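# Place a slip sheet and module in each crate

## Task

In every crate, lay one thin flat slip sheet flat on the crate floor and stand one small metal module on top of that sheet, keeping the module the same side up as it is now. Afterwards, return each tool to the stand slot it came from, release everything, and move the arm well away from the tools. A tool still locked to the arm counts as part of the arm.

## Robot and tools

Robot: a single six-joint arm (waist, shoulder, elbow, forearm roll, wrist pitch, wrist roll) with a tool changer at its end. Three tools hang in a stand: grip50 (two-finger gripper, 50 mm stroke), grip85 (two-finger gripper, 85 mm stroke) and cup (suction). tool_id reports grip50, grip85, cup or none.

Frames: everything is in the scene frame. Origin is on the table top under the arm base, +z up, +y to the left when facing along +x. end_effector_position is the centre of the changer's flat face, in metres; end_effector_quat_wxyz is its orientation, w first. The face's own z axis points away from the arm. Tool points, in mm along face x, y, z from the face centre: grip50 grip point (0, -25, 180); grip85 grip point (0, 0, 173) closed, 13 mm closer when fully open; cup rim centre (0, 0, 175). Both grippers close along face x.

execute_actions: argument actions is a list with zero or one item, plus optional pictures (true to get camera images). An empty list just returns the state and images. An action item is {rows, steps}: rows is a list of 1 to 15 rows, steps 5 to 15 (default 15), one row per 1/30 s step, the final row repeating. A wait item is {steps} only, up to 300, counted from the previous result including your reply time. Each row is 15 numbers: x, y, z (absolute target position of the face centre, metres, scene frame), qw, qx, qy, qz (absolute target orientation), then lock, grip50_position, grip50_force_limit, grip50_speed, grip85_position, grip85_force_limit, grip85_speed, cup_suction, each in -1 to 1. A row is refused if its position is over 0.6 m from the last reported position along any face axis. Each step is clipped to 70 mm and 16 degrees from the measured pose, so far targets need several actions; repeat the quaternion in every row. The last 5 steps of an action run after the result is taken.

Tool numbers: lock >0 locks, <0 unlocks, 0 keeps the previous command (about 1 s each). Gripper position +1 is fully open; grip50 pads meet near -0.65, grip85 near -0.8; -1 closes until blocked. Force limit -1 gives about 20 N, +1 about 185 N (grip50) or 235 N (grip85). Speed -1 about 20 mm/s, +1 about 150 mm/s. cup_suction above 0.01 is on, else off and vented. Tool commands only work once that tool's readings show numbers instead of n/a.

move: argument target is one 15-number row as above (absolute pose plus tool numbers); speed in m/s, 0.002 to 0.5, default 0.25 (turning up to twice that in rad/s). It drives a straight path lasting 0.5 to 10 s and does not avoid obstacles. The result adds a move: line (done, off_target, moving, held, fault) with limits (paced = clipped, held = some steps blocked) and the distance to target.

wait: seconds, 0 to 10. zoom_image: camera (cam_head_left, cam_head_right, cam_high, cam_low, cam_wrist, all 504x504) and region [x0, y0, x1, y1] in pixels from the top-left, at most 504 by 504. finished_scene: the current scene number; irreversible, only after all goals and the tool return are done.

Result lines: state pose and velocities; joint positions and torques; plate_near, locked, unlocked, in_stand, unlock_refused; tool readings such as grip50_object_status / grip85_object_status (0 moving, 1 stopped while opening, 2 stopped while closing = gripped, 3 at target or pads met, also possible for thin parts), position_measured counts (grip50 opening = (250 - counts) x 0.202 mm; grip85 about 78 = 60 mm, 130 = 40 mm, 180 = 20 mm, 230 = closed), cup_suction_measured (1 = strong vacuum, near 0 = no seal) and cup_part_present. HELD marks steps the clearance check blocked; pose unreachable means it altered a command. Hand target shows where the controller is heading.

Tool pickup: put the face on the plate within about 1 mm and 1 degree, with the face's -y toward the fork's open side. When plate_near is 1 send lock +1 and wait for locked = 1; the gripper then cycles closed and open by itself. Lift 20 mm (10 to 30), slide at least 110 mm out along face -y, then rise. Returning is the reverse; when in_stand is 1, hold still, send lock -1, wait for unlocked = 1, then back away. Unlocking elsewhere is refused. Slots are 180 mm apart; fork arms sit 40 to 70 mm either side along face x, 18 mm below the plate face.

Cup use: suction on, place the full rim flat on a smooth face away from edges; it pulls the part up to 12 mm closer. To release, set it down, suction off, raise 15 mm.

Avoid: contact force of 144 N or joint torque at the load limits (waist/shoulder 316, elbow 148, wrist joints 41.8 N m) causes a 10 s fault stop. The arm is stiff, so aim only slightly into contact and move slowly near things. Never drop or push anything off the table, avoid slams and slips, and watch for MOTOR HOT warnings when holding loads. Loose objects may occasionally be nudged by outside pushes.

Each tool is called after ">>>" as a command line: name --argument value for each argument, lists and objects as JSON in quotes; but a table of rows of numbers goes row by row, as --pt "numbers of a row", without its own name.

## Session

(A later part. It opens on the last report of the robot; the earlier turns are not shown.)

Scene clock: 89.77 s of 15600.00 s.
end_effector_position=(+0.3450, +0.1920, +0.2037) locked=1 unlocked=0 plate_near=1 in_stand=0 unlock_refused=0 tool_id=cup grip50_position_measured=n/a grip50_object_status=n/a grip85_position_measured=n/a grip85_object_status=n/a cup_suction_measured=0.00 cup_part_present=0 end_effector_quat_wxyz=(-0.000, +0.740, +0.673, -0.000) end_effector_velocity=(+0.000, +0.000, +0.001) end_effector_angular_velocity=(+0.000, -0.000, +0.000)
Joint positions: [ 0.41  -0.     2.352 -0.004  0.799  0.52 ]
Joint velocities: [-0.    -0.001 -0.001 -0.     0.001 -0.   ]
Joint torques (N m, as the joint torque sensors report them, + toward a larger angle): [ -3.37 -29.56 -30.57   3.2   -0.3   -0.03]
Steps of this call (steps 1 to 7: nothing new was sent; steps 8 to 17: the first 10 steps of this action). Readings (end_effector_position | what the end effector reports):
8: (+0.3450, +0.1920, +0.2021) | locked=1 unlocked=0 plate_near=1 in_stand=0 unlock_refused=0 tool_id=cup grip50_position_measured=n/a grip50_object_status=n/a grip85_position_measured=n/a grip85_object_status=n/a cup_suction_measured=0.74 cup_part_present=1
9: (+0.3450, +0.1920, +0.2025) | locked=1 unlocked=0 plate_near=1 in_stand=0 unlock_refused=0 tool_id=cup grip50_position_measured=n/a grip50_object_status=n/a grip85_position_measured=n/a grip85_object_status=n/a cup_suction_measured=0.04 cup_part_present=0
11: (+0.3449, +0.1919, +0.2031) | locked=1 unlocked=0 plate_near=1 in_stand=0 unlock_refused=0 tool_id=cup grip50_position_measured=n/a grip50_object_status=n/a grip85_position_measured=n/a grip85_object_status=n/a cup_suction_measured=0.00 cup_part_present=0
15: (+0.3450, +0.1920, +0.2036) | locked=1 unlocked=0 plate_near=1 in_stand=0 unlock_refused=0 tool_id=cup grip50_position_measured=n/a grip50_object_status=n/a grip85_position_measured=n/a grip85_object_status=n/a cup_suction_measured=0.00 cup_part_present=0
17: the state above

>>> move --target '[0.33,0.15,0.27,0,0.7396,0.6730,0,0,1,0,0,1,0,0,0]' --speed 0.25

>>> move --target '[0.27,0.02,0.33,0,0.7396,0.6730,0,0,1,0,0,1,0,0,0]' --speed 0.3

Scene clock: 90.93 s of 15600.00 s.
end_effector_position=(+0.3300, +0.1500, +0.2700) locked=1 unlocked=0 plate_near=1 in_stand=0 unlock_refused=0 tool_id=cup grip50_position_measured=n/a grip50_object_status=n/a grip85_position_measured=n/a grip85_object_status=n/a cup_suction_measured=0.00 cup_part_present=0 end_effector_quat_wxyz=(+0.000, +0.740, +0.673, -0.000) end_effector_velocity=(+0.000, -0.000, +0.001) end_effector_angular_velocity=(+0.001, -0.001, +0.000)
Joint positions: [ 0.323 -0.151  2.331 -0.005  0.971  0.433]
Joint velocities: [-0.001 -0.001 -0.001  0.     0.001 -0.001]
Joint torques (N m, as the joint torque sensors report them, + toward a larger angle): [ -4.23 -21.94 -41.58   3.8   -0.09  -0.03]
Hand target: +0.330, +0.150, +0.270; +0.000, +0.740, +0.673, -0.000
Off your previous action's commanded pose: 0.000 m, 0 deg at its last step (step 5 of this call).
Off the commanded pose: 0.000 m, 0 deg.
Kept back: nothing.
move: done

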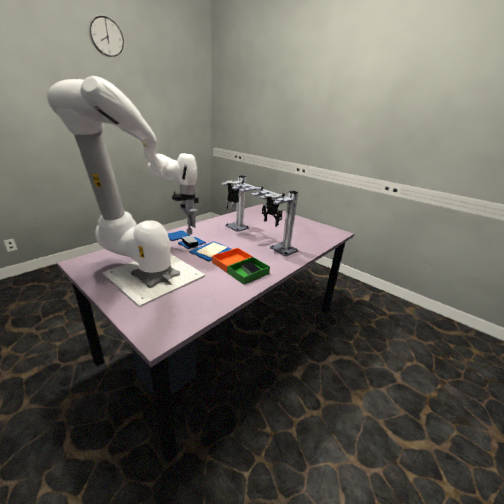

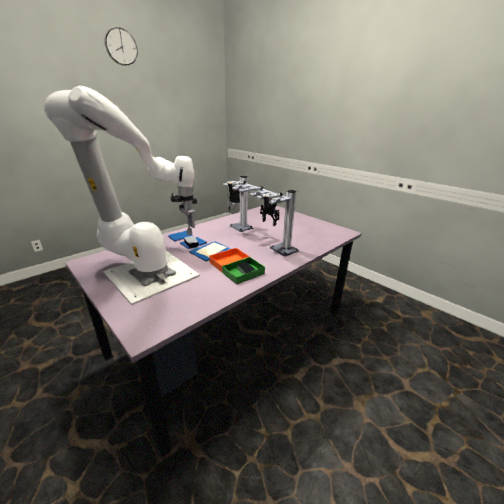

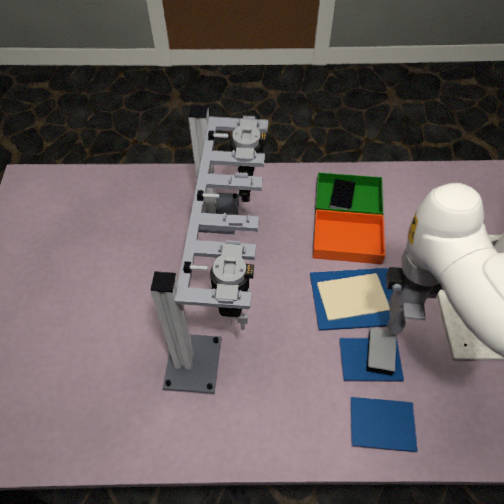

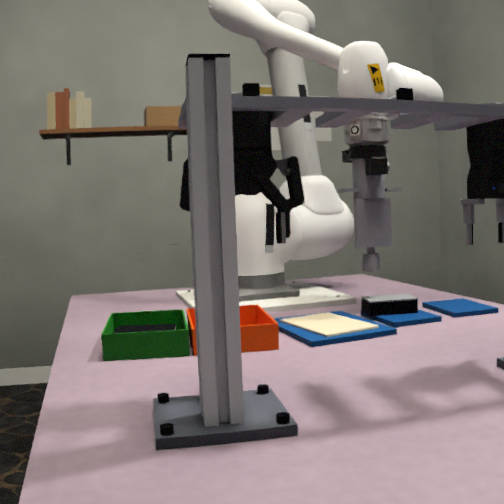

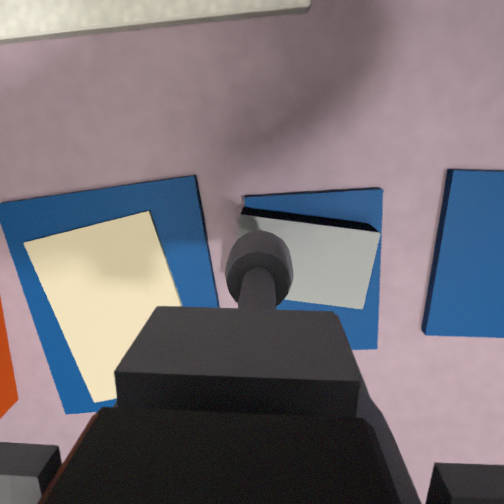

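Scene clock: 92.00 s of 15600.00 s.
end_effector_position=(+0.2698, +0.0198, +0.3301) locked=1 unlocked=0 plate_near=1 in_stand=0 unlock_refused=0 tool_id=cup grip50_position_measured=n/a grip50_object_status=n/a grip85_position_measured=n/a grip85_object_status=n/a cup_suction_measured=0.00 cup_part_present=0 end_effector_quat_wxyz=(+0.000, +0.740, +0.673, -0.000) end_effector_velocity=(+0.000, -0.001, +0.000) end_effector_angular_velocity=(+0.001, -0.001, -0.000)
Joint positions: [-0.054 -0.403  2.37  -0.008  1.182  0.056]
Joint velocities: [-0.003 -0.001 -0.     0.001  0.    -0.003]
Joint torques (N m, as the joint torque sensors report them, + toward a larger angle): [ -4.6   -0.22 -45.49   4.06   0.03   0.29]
Hand target: +0.270, +0.020, +0.330; -0.000, +0.740, +0.673, -0.000
Off the commanded pose: 0.000 m, 0 deg.
Kept back: nothing.
move: done

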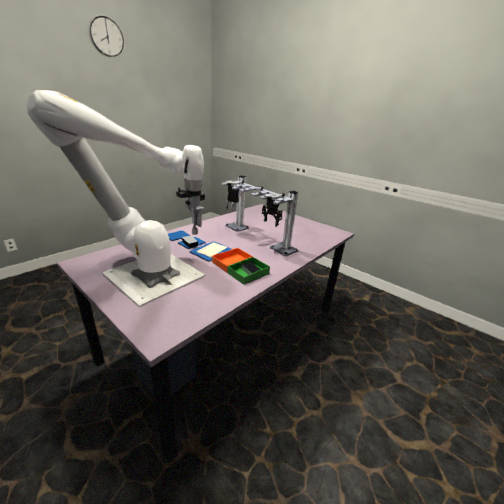

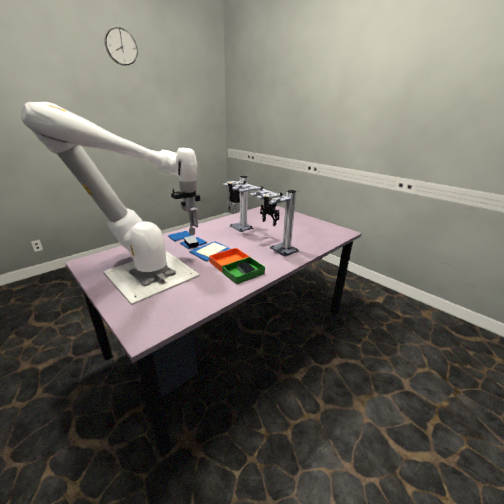

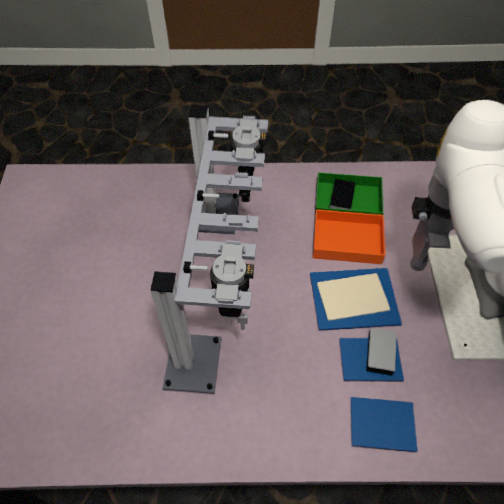

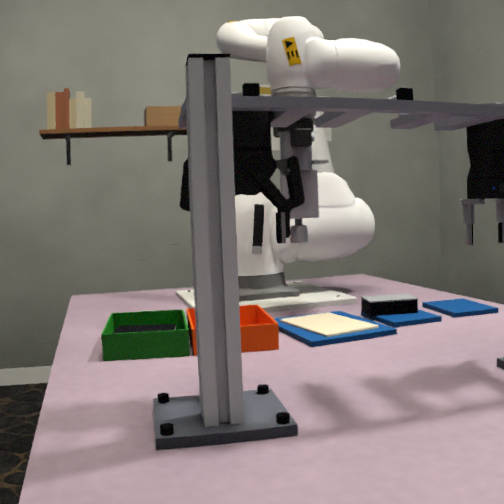

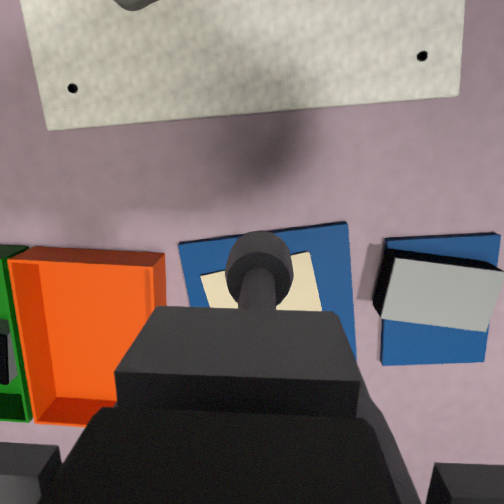

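>>> move --target '[0.47,0.0,0.33,0,0.7396,0.6730,0,0,1,0,0,1,0,0,0]' --speed 0.3

Scene clock: 93.67 s of 15600.00 s.
end_effector_position=(+0.4700, -0.0003, +0.3297) locked=1 unlocked=0 plate_near=1 in_stand=0 unlock_refused=0 tool_id=cup grip50_position_measured=n/a grip50_object_status=n/a grip85_position_measured=n/a grip85_object_status=n/a cup_suction_measured=0.00 cup_part_present=0 end_effector_quat_wxyz=(+0.000, +0.740, +0.673, +0.000) end_effector_velocity=(+0.000, -0.000, -0.000) end_effector_angular_velocity=(+0.000, +0.003, -0.000)
Joint positions: [-0.079 -0.03   2.099 -0.008  1.08   0.031]
Joint velocities: [-0.     0.001 -0.001 -0.     0.002  0.   ]
Joint torques (N m, as the joint torque sensors report them, + toward a larger angle): [ -3.57 -39.84 -44.23   4.17  -0.06   0.  ]
Hand target: +0.470, -0.000, +0.330; -0.000, +0.740, +0.673, +0.000
Off the commanded pose: 0.000 m, 0 deg.
Kept back: nothing.
move: done

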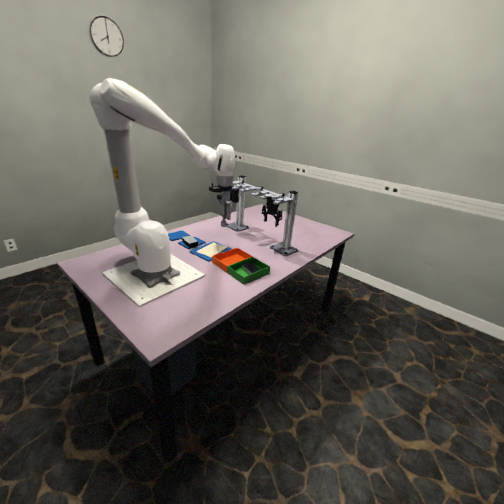

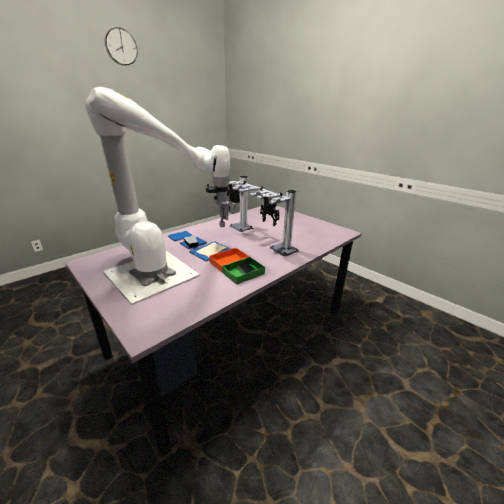

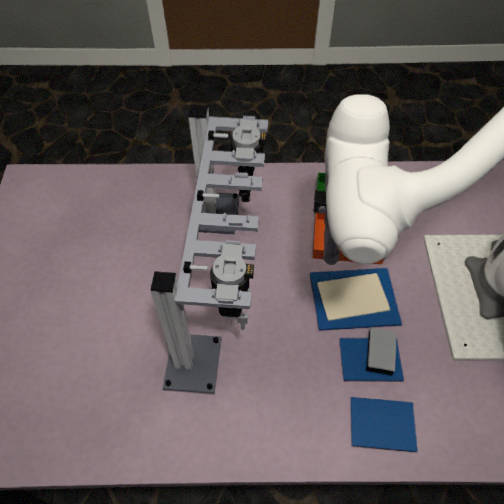

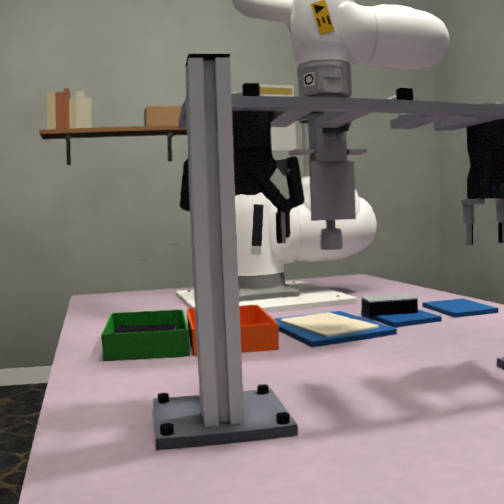

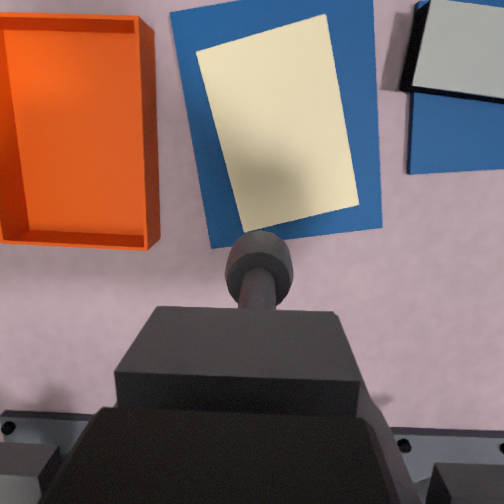

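>>> zoom_image --camera "cam_wrist" --region '[150,0,410,260]'

>>> zoom_image --camera "cam_wrist" --region '[0,0,260,260]'

Region (150, 0, 410, 260) of cam_wrist's 504x504 image, scaled by 1.938, with more detail than that image has.

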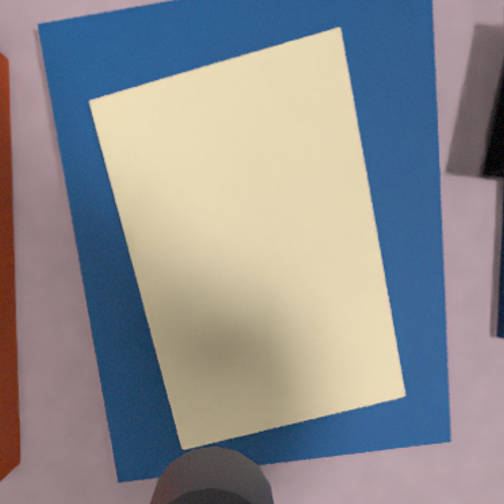

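Region (0, 0, 260, 260) of cam_wrist's 504x504 image, scaled by 1.938, with more detail than that image has.

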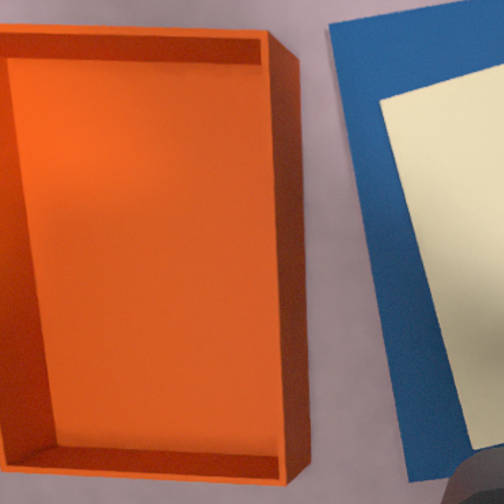

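>>> move --target '[0.47,-0.235,0.37,0,0.7396,0.6730,0,0,1,0,0,1,0,0,0]' --speed 0.3

>>> zoom_image --camera "cam_wrist" --region '[240,0,504,264]'

>>> zoom_image --camera "cam_wrist" --region '[40,0,304,264]'

Scene clock: 96.93 s of 15600.00 s.
end_effector_position=(+0.4695, -0.2353, +0.3699) locked=1 unlocked=0 plate_near=1 in_stand=0 unlock_refused=0 tool_id=cup grip50_position_measured=n/a grip50_object_status=n/a grip85_position_measured=n/a grip85_object_status=n/a cup_suction_measured=0.00 cup_part_present=0 end_effector_quat_wxyz=(-0.000, +0.740, +0.673, -0.000) end_effector_velocity=(-0.000, -0.001, +0.001) end_effector_angular_velocity=(+0.000, -0.000, -0.000)
Joint positions: [-0.533  0.023  1.962 -0.01   1.159 -0.422]
Joint velocities: [-0.002  0.    -0.001  0.     0.001 -0.001]
Joint torques (N m, as the joint torque sensors report them, + toward a larger angle): [ -3.83 -48.03 -45.42   4.25  -0.01   0.03]
Hand target: +0.470, -0.235, +0.370; -0.000, +0.740, +0.673, -0.000
Off the commanded pose: 0.001 m, 0 deg.
Kept back: nothing.
move: done

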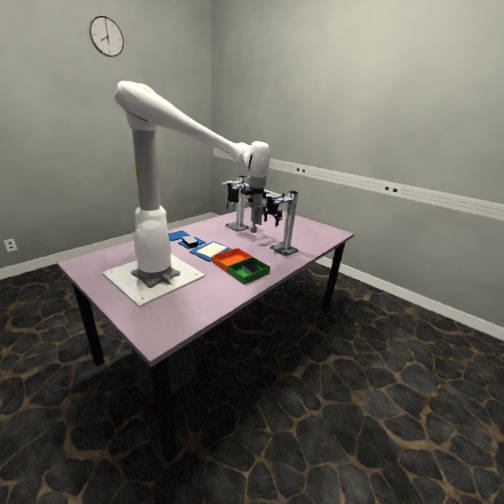

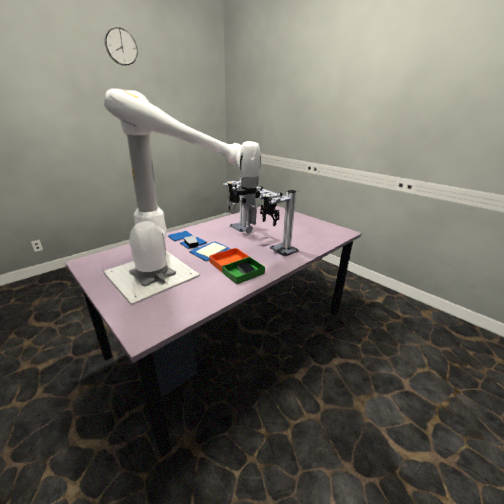

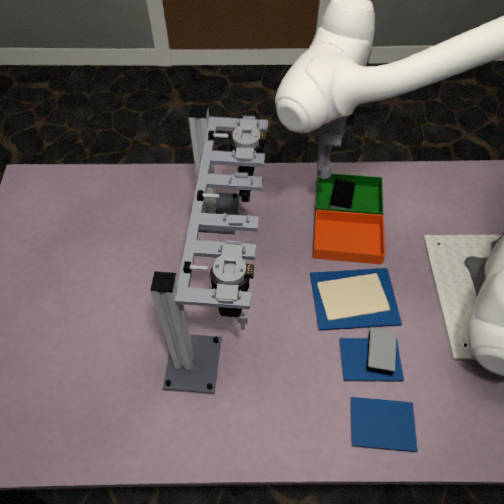

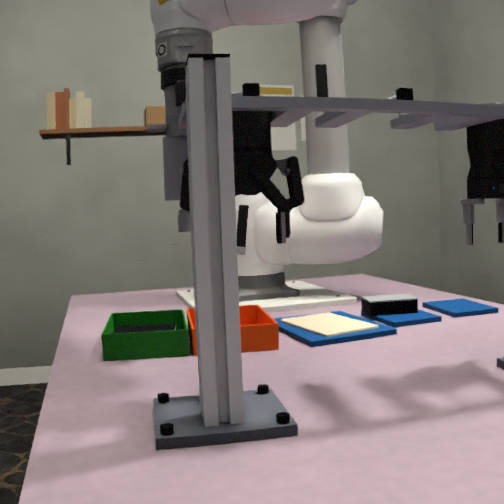

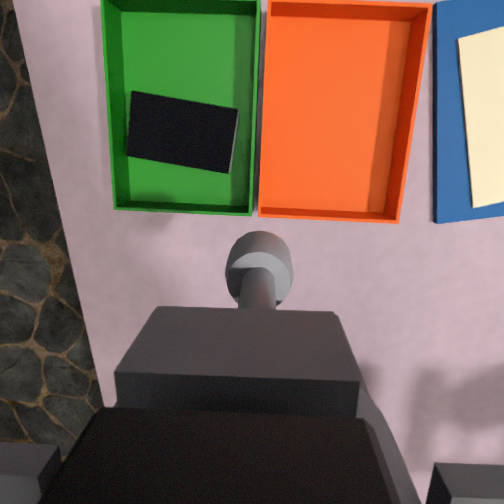

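Region (240, 0, 504, 264) of cam_wrist's 504x504 image, scaled by 1.909, with more detail than that image has.

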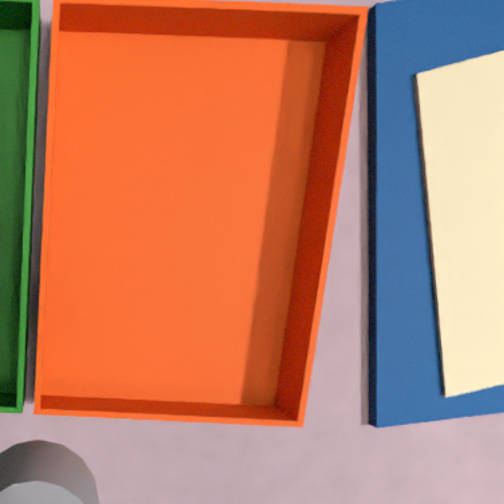

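Region (40, 0, 304, 264) of cam_wrist's 504x504 image, scaled by 1.909, with more detail than that image has.

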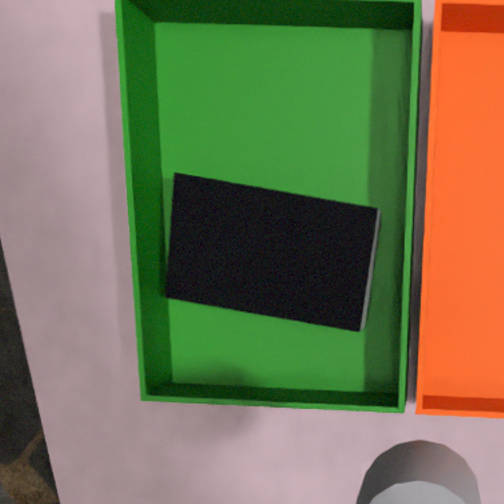

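>>> move --target '[0.3863,0.0264,0.215,0,0.6435,0.7655,0,0,1,0,0,1,0,0,0]' --speed 0.3

>>> zoom_image --camera "cam_low" --region '[260,230,400,360]'

Scene clock: 100.57 s of 15600.00 s.
end_effector_position=(+0.3867, +0.0269, +0.2152) locked=1 unlocked=0 plate_near=1 in_stand=0 unlock_refused=0 tool_id=cup grip50_position_measured=n/a grip50_object_status=n/a grip85_position_measured=n/a grip85_object_status=n/a cup_suction_measured=0.00 cup_part_present=0 end_effector_quat_wxyz=(+0.000, +0.643, +0.766, +0.000) end_effector_velocity=(+0.000, +0.001, -0.000) end_effector_angular_velocity=(-0.000, -0.001, +0.000)
Joint positions: [-0.026 -0.032  2.353 -0.008  0.827 -0.181]
Joint velocities: [ 0.001  0.001 -0.    -0.    -0.002  0.001]
Joint torques (N m, as the joint torque sensors report them, + toward a larger angle): [ -1.87 -32.09 -36.71   3.34  -0.05  -0.04]
Hand target: +0.387, +0.027, +0.215; +0.000, +0.643, +0.766, +0.000
Off the commanded pose: 0.001 m, 0 deg.
Kept back: nothing.
move: done

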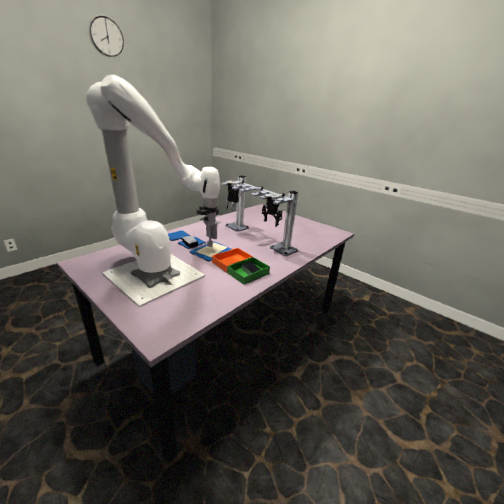

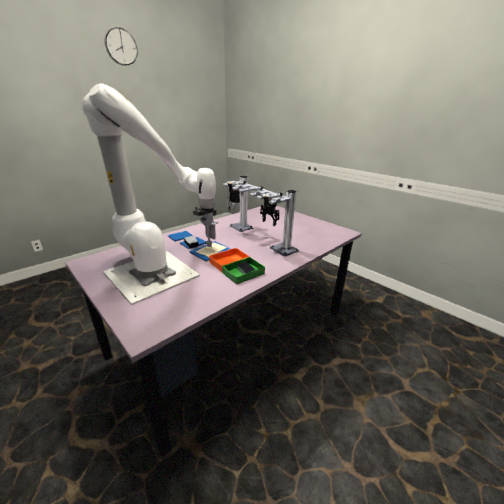

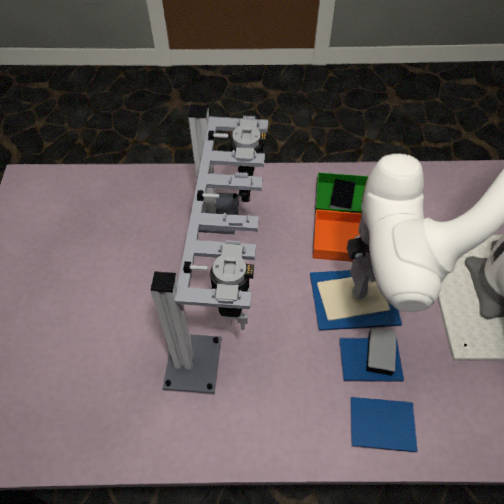

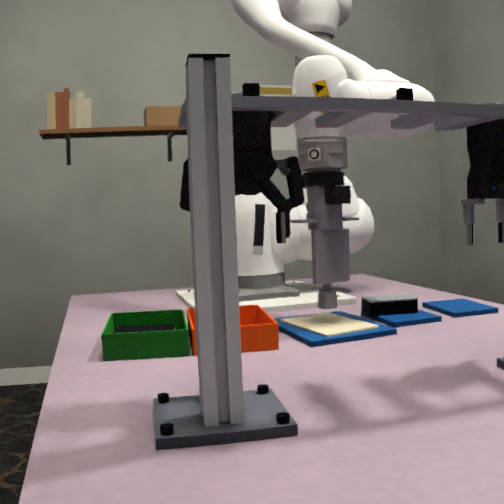

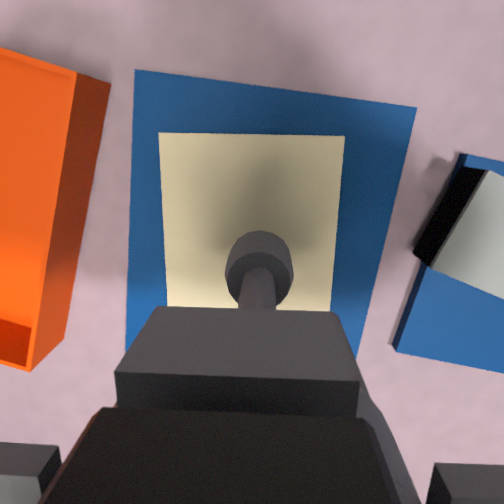

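Region (260, 230, 400, 360) of cam_low's 504x504 image, scaled by 3.600, with more detail than that image has; it fills the top 468 rows of this view, and the rest is white.

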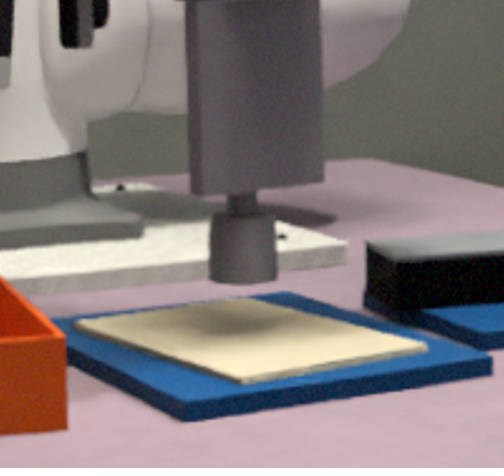

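>>> move --target '[0.391,0.023,0.195,0,0.6435,0.7655,0,0,1,0,0,1,0,0,1]' --speed 0.05

>>> zoom_image --camera "cam_low" --region '[260,230,400,360]'

Scene clock: 101.77 s of 15600.00 s.
end_effector_position=(+0.3910, +0.0230, +0.1950) locked=1 unlocked=0 plate_near=1 in_stand=0 unlock_refused=0 tool_id=cup grip50_position_measured=n/a grip50_object_status=n/a grip85_position_measured=n/a grip85_object_status=n/a cup_suction_measured=0.00 cup_part_present=0 end_effector_quat_wxyz=(-0.000, +0.643, +0.765, +0.000) end_effector_velocity=(+0.000, -0.000, -0.000) end_effector_angular_velocity=(-0.000, +0.001, +0.001)
Joint positions: [-0.036  0.006  2.366 -0.009  0.777 -0.189]
Joint velocities: [-0.     0.001  0.    -0.    -0.001 -0.001]
Joint torques (N m, as the joint torque sensors report them, + toward a larger angle): [ -3.17 -32.3  -34.62   3.31  -0.11   0.05]
Hand target: +0.391, +0.023, +0.195; -0.000, +0.643, +0.765, +0.000
Off the commanded pose: 0.000 m, 0 deg.
Kept back: nothing.
move: done

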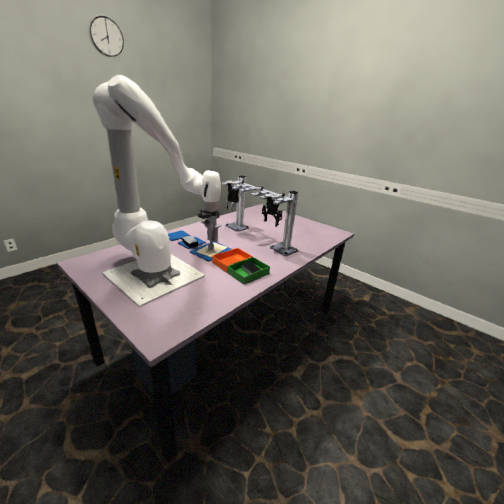

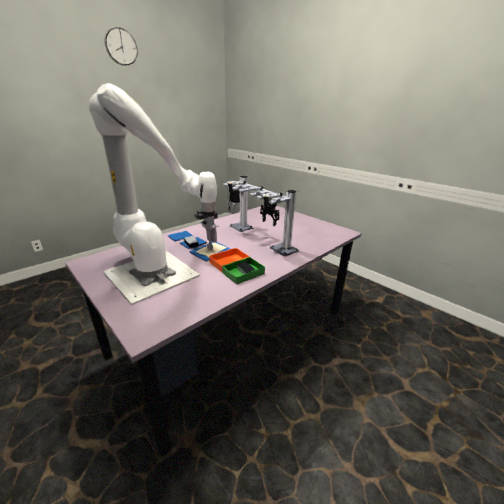

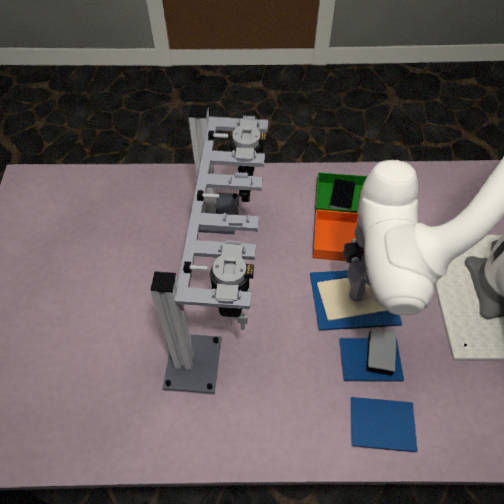

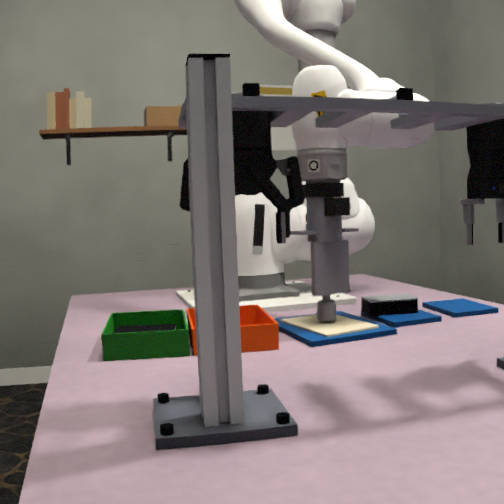

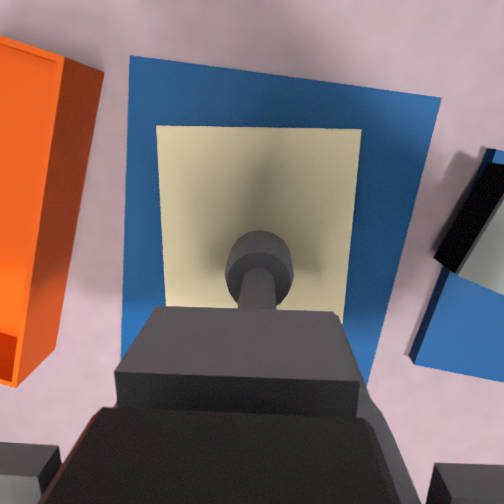

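Region (260, 230, 400, 360) of cam_low's 504x504 image, scaled by 3.600, with more detail than that image has; it fills the top 468 rows of this view, and the rest is white.

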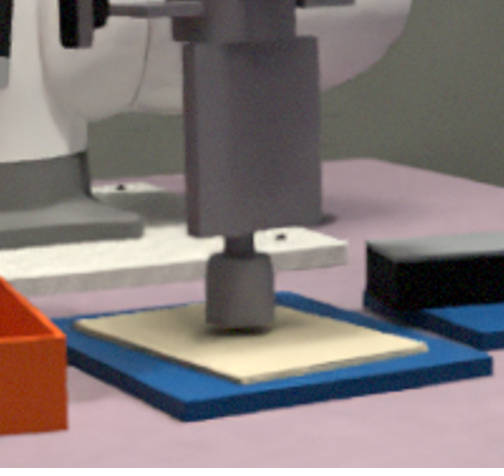

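>>> execute_actions --actions '[{"rows":[[0.391,0.023,0.194,0,0.6435,0.7655,0,0,1,0,0,1,0,0,1],[0.391,0.023,0.1933,0,0.6435,0.7655,0,0,1,0,0,1,0,0,1],[0.391,0.023,0.1926,0,0.6435,0.7655,0,0,1,0,0,1,0,0,1],[0.391,0.023,0.1919,0,0.6435,0.7655,0,0,1,0,0,1,0,0,1],[0.391,0.023,0.1912,0,0.6435,0.7655,0,0,1,0,0,1,0,0,1],[0.391,0.023,0.1905,0,0.6435,0.7655,0,0,1,0,0,1,0,0,1],[0.391,0.023,0.1898,0,0.6435,0.7655,0,0,1,0,0,1,0,0,1],[0.391,0.023,0.1891,0,0.6435,0.7655,0,0,1,0,0,1,0,0,1],[0.391,0.023,0.1884,0,0.6435,0.7655,0,0,1,0,0,1,0,0,1],[0.391,0.023,0.188,0,0.6435,0.7655,0,0,1,0,0,1,0,0,1]],"steps":15}]'

Scene clock: 102.47 s of 15600.00 s.
end_effector_position=(+0.3910, +0.0230, +0.1894) locked=1 unlocked=0 plate_near=1 in_stand=0 unlock_refused=0 tool_id=cup grip50_position_measured=n/a grip50_object_status=n/a grip85_position_measured=n/a grip85_object_status=n/a cup_suction_measured=0.14 cup_part_present=0 end_effector_quat_wxyz=(-0.000, +0.643, +0.765, -0.000) end_effector_velocity=(-0.000, +0.000, -0.020) end_effector_angular_velocity=(+0.000, +0.001, -0.001)
Joint positions: [-0.036  0.016  2.371 -0.009  0.762 -0.189]
Joint velocities: [-0.     0.033  0.018 -0.    -0.049  0.001]
Joint torques (N m, as the joint torque sensors report them, + toward a larger angle): [ -3.27 -34.3  -34.72   3.28  -0.15  -0.16]
Steps of this call (steps 1 to 11: nothing new was sent; steps 12 to 21: the first 10 steps of this action). Readings (end_effector_position | what the end effector reports):
12: (+0.3910, +0.0230, +0.1950) | locked=1 unlocked=0 plate_near=1 in_stand=0 unlock_refused=0 tool_id=cup grip50_position_measured=n/a grip50_object_status=n/a grip85_position_measured=n/a grip85_object_status=n/a cup_suction_measured=0.00 cup_part_present=0
13: (+0.3910, +0.0230, +0.1946) | locked=1 unlocked=0 plate_near=1 in_stand=0 unlock_refused=0 tool_id=cup grip50_position_measured=n/a grip50_object_status=n/a grip85_position_measured=n/a grip85_object_status=n/a cup_suction_measured=0.00 cup_part_present=0
15: (+0.3910, +0.0230, +0.1935) | locked=1 unlocked=0 plate_near=1 in_stand=0 unlock_refused=0 tool_id=cup grip50_position_measured=n/a grip50_object_status=n/a grip85_position_measured=n/a grip85_object_status=n/a cup_suction_measured=0.00 cup_part_present=0
19: (+0.3910, +0.0230, +0.1908) | locked=1 unlocked=0 plate_near=1 in_stand=0 unlock_refused=0 tool_id=cup grip50_position_measured=n/a grip50_object_status=n/a grip85_position_measured=n/a grip85_object_status=n/a cup_suction_measured=0.00 cup_part_present=0
21: the state above

>>> execute_actions --actions '[{"rows":[[0.391,0.023,0.188,0,0.6435,0.7655,0,0,1,0,0,1,0,0,1]],"steps":8}]' --pictures true

Scene clock: 102.73 s of 15600.00 s.
end_effector_position=(+0.3910, +0.0230, +0.1880) locked=1 unlocked=0 plate_near=1 in_stand=0 unlock_refused=0 tool_id=cup grip50_position_measured=n/a grip50_object_status=n/a grip85_position_measured=n/a grip85_object_status=n/a cup_suction_measured=0.81 cup_part_present=1 end_effector_quat_wxyz=(-0.000, +0.643, +0.765, +0.000) end_effector_velocity=(+0.000, +0.000, +0.000) end_effector_angular_velocity=(-0.000, -0.003, +0.000)
Joint positions: [-0.036  0.018  2.372 -0.01   0.759 -0.189]
Joint velocities: [ 0.    -0.001  0.    -0.    -0.002 -0.   ]
Joint torques (N m, as the joint torque sensors report them, + toward a larger angle): [ -2.97 -34.58 -34.33   3.35   0.07  -0.07]
Off your previous action's commanded pose: 0.000 m, 0 deg at its last step (step 5 of this call).
Steps of this call (steps 1 to 5: the last 5 steps of your previous action; steps 6 to 8: the first 3 steps of this action). Readings (end_effector_position | what the end effector reports):
6: (+0.3910, +0.0230, +0.1880) | locked=1 unlocked=0 plate_near=1 in_stand=0 unlock_refused=0 tool_id=cup grip50_position_measured=n/a grip50_object_status=n/a grip85_position_measured=n/a grip85_object_status=n/a cup_suction_measured=0.75 cup_part_present=1
7: (+0.3910, +0.0230, +0.1880) | locked=1 unlocked=0 plate_near=1 in_stand=0 unlock_refused=0 tool_id=cup grip50_position_measured=n/a grip50_object_status=n/a grip85_position_measured=n/a grip85_object_status=n/a cup_suction_measured=0.79 cup_part_present=1
8: the state above

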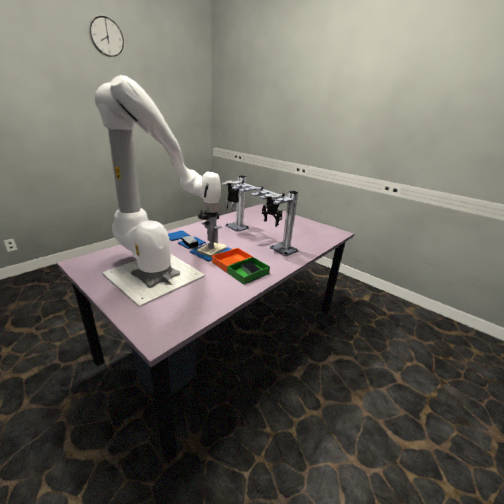

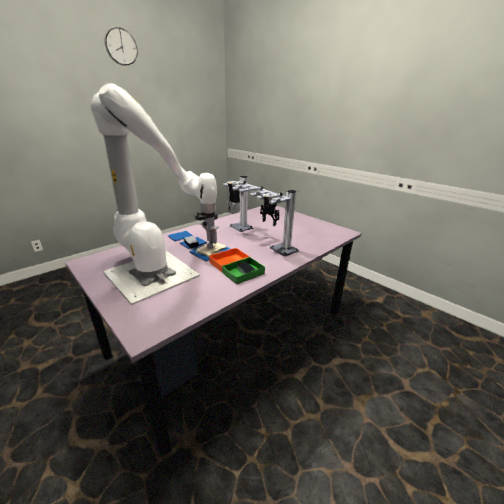

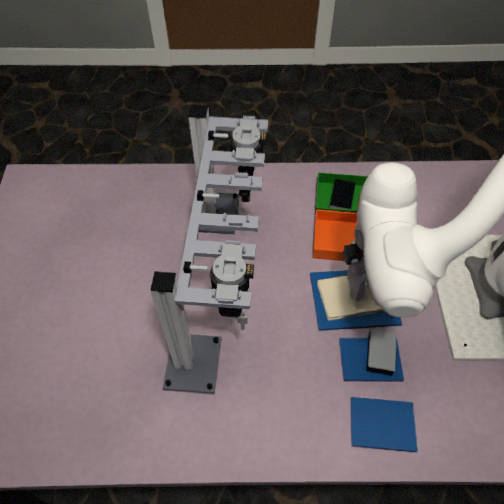

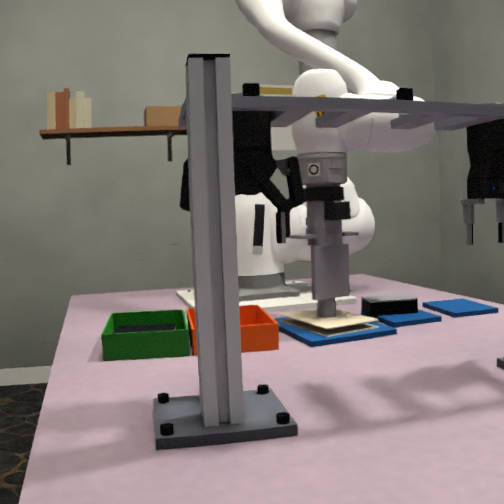

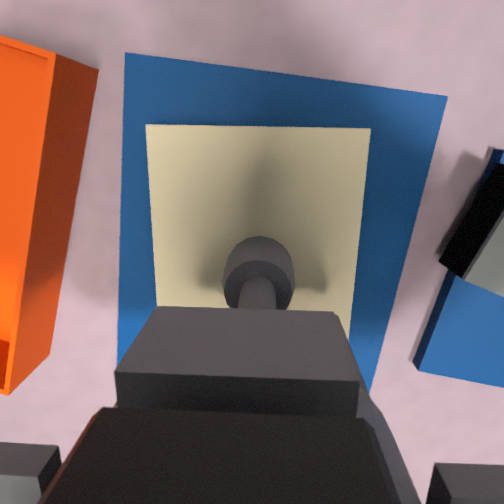

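>>> move --target '[0.391,0.023,0.22,0,0.6435,0.7655,0,0,1,0,0,1,0,0,1]' --speed 0.05

>>> zoom_image --camera "cam_low" --region '[260,230,400,360]'

Scene clock: 103.90 s of 15600.00 s.
end_effector_position=(+0.3910, +0.0230, +0.2200) locked=1 unlocked=0 plate_near=1 in_stand=0 unlock_refused=0 tool_id=cup grip50_position_measured=n/a grip50_object_status=n/a grip85_position_measured=n/a grip85_object_status=n/a cup_suction_measured=0.88 cup_part_present=1 end_effector_quat_wxyz=(+0.000, +0.644, +0.765, -0.000) end_effector_velocity=(-0.000, -0.000, +0.000) end_effector_angular_velocity=(+0.000, +0.001, -0.000)
Joint positions: [-0.035 -0.033  2.342 -0.009  0.84  -0.189]
Joint velocities: [-0.    -0.    -0.     0.     0.001  0.   ]
Joint torques (N m, as the joint torque sensors report them, + toward a larger angle): [ -3.44 -32.18 -37.12   3.52   0.02   0.03]
Hand target: +0.391, +0.023, +0.220; +0.000, +0.644, +0.765, -0.000
Off your previous action's commanded pose: 0.000 m, 0 deg at its last step (step 5 of this call).
Off the commanded pose: 0.000 m, 0 deg.
Kept back: nothing.
move: done

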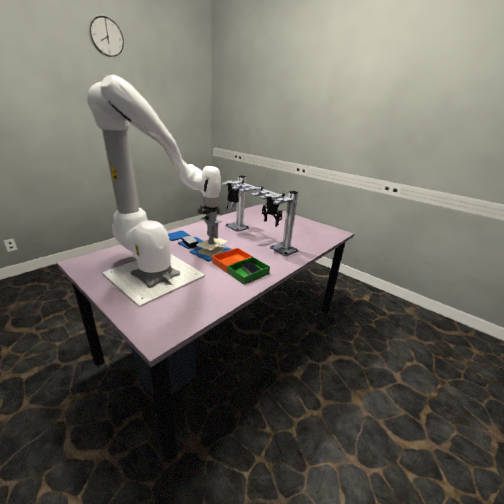

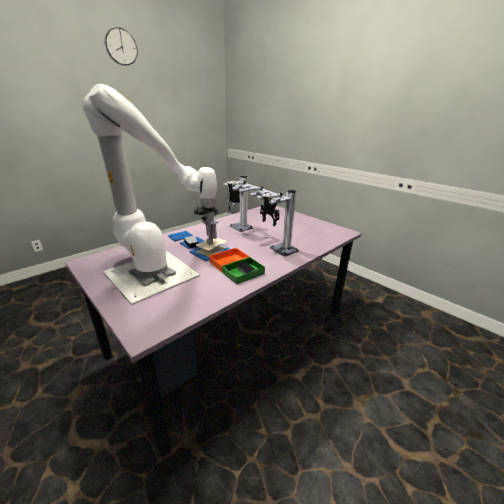

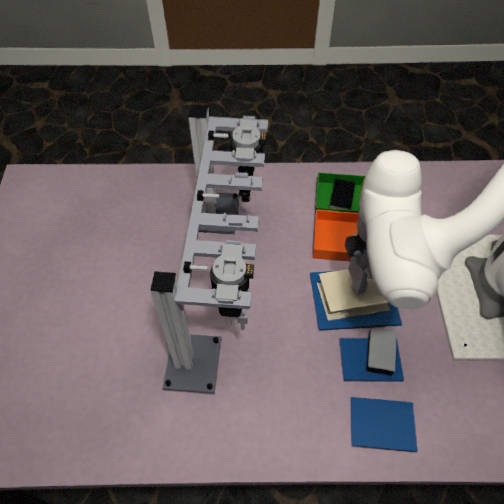

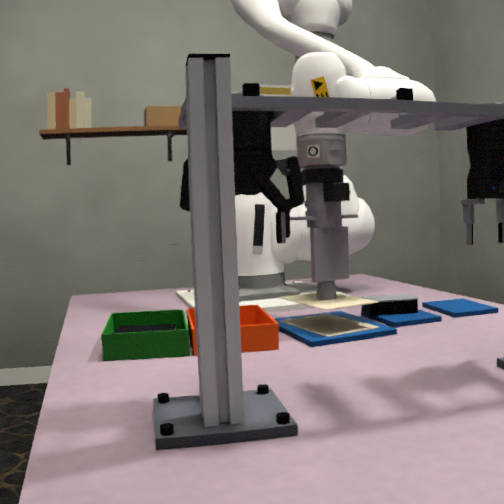

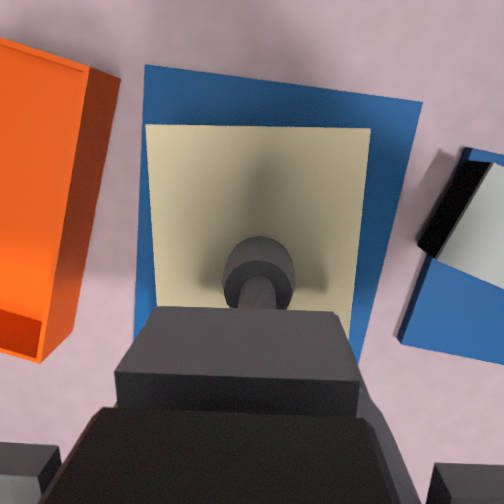

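Region (260, 230, 400, 360) of cam_low's 504x504 image, scaled by 3.600, with more detail than that image has; it fills the top 468 rows of this view, and the rest is white.

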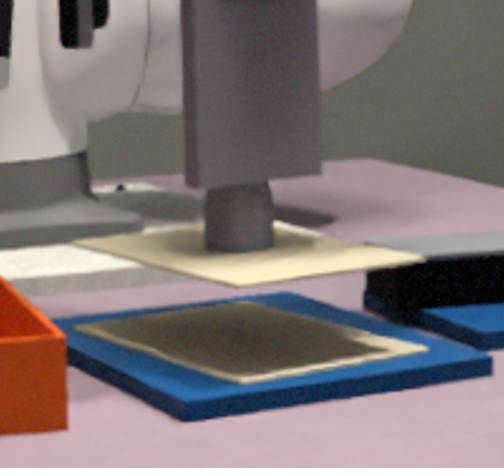

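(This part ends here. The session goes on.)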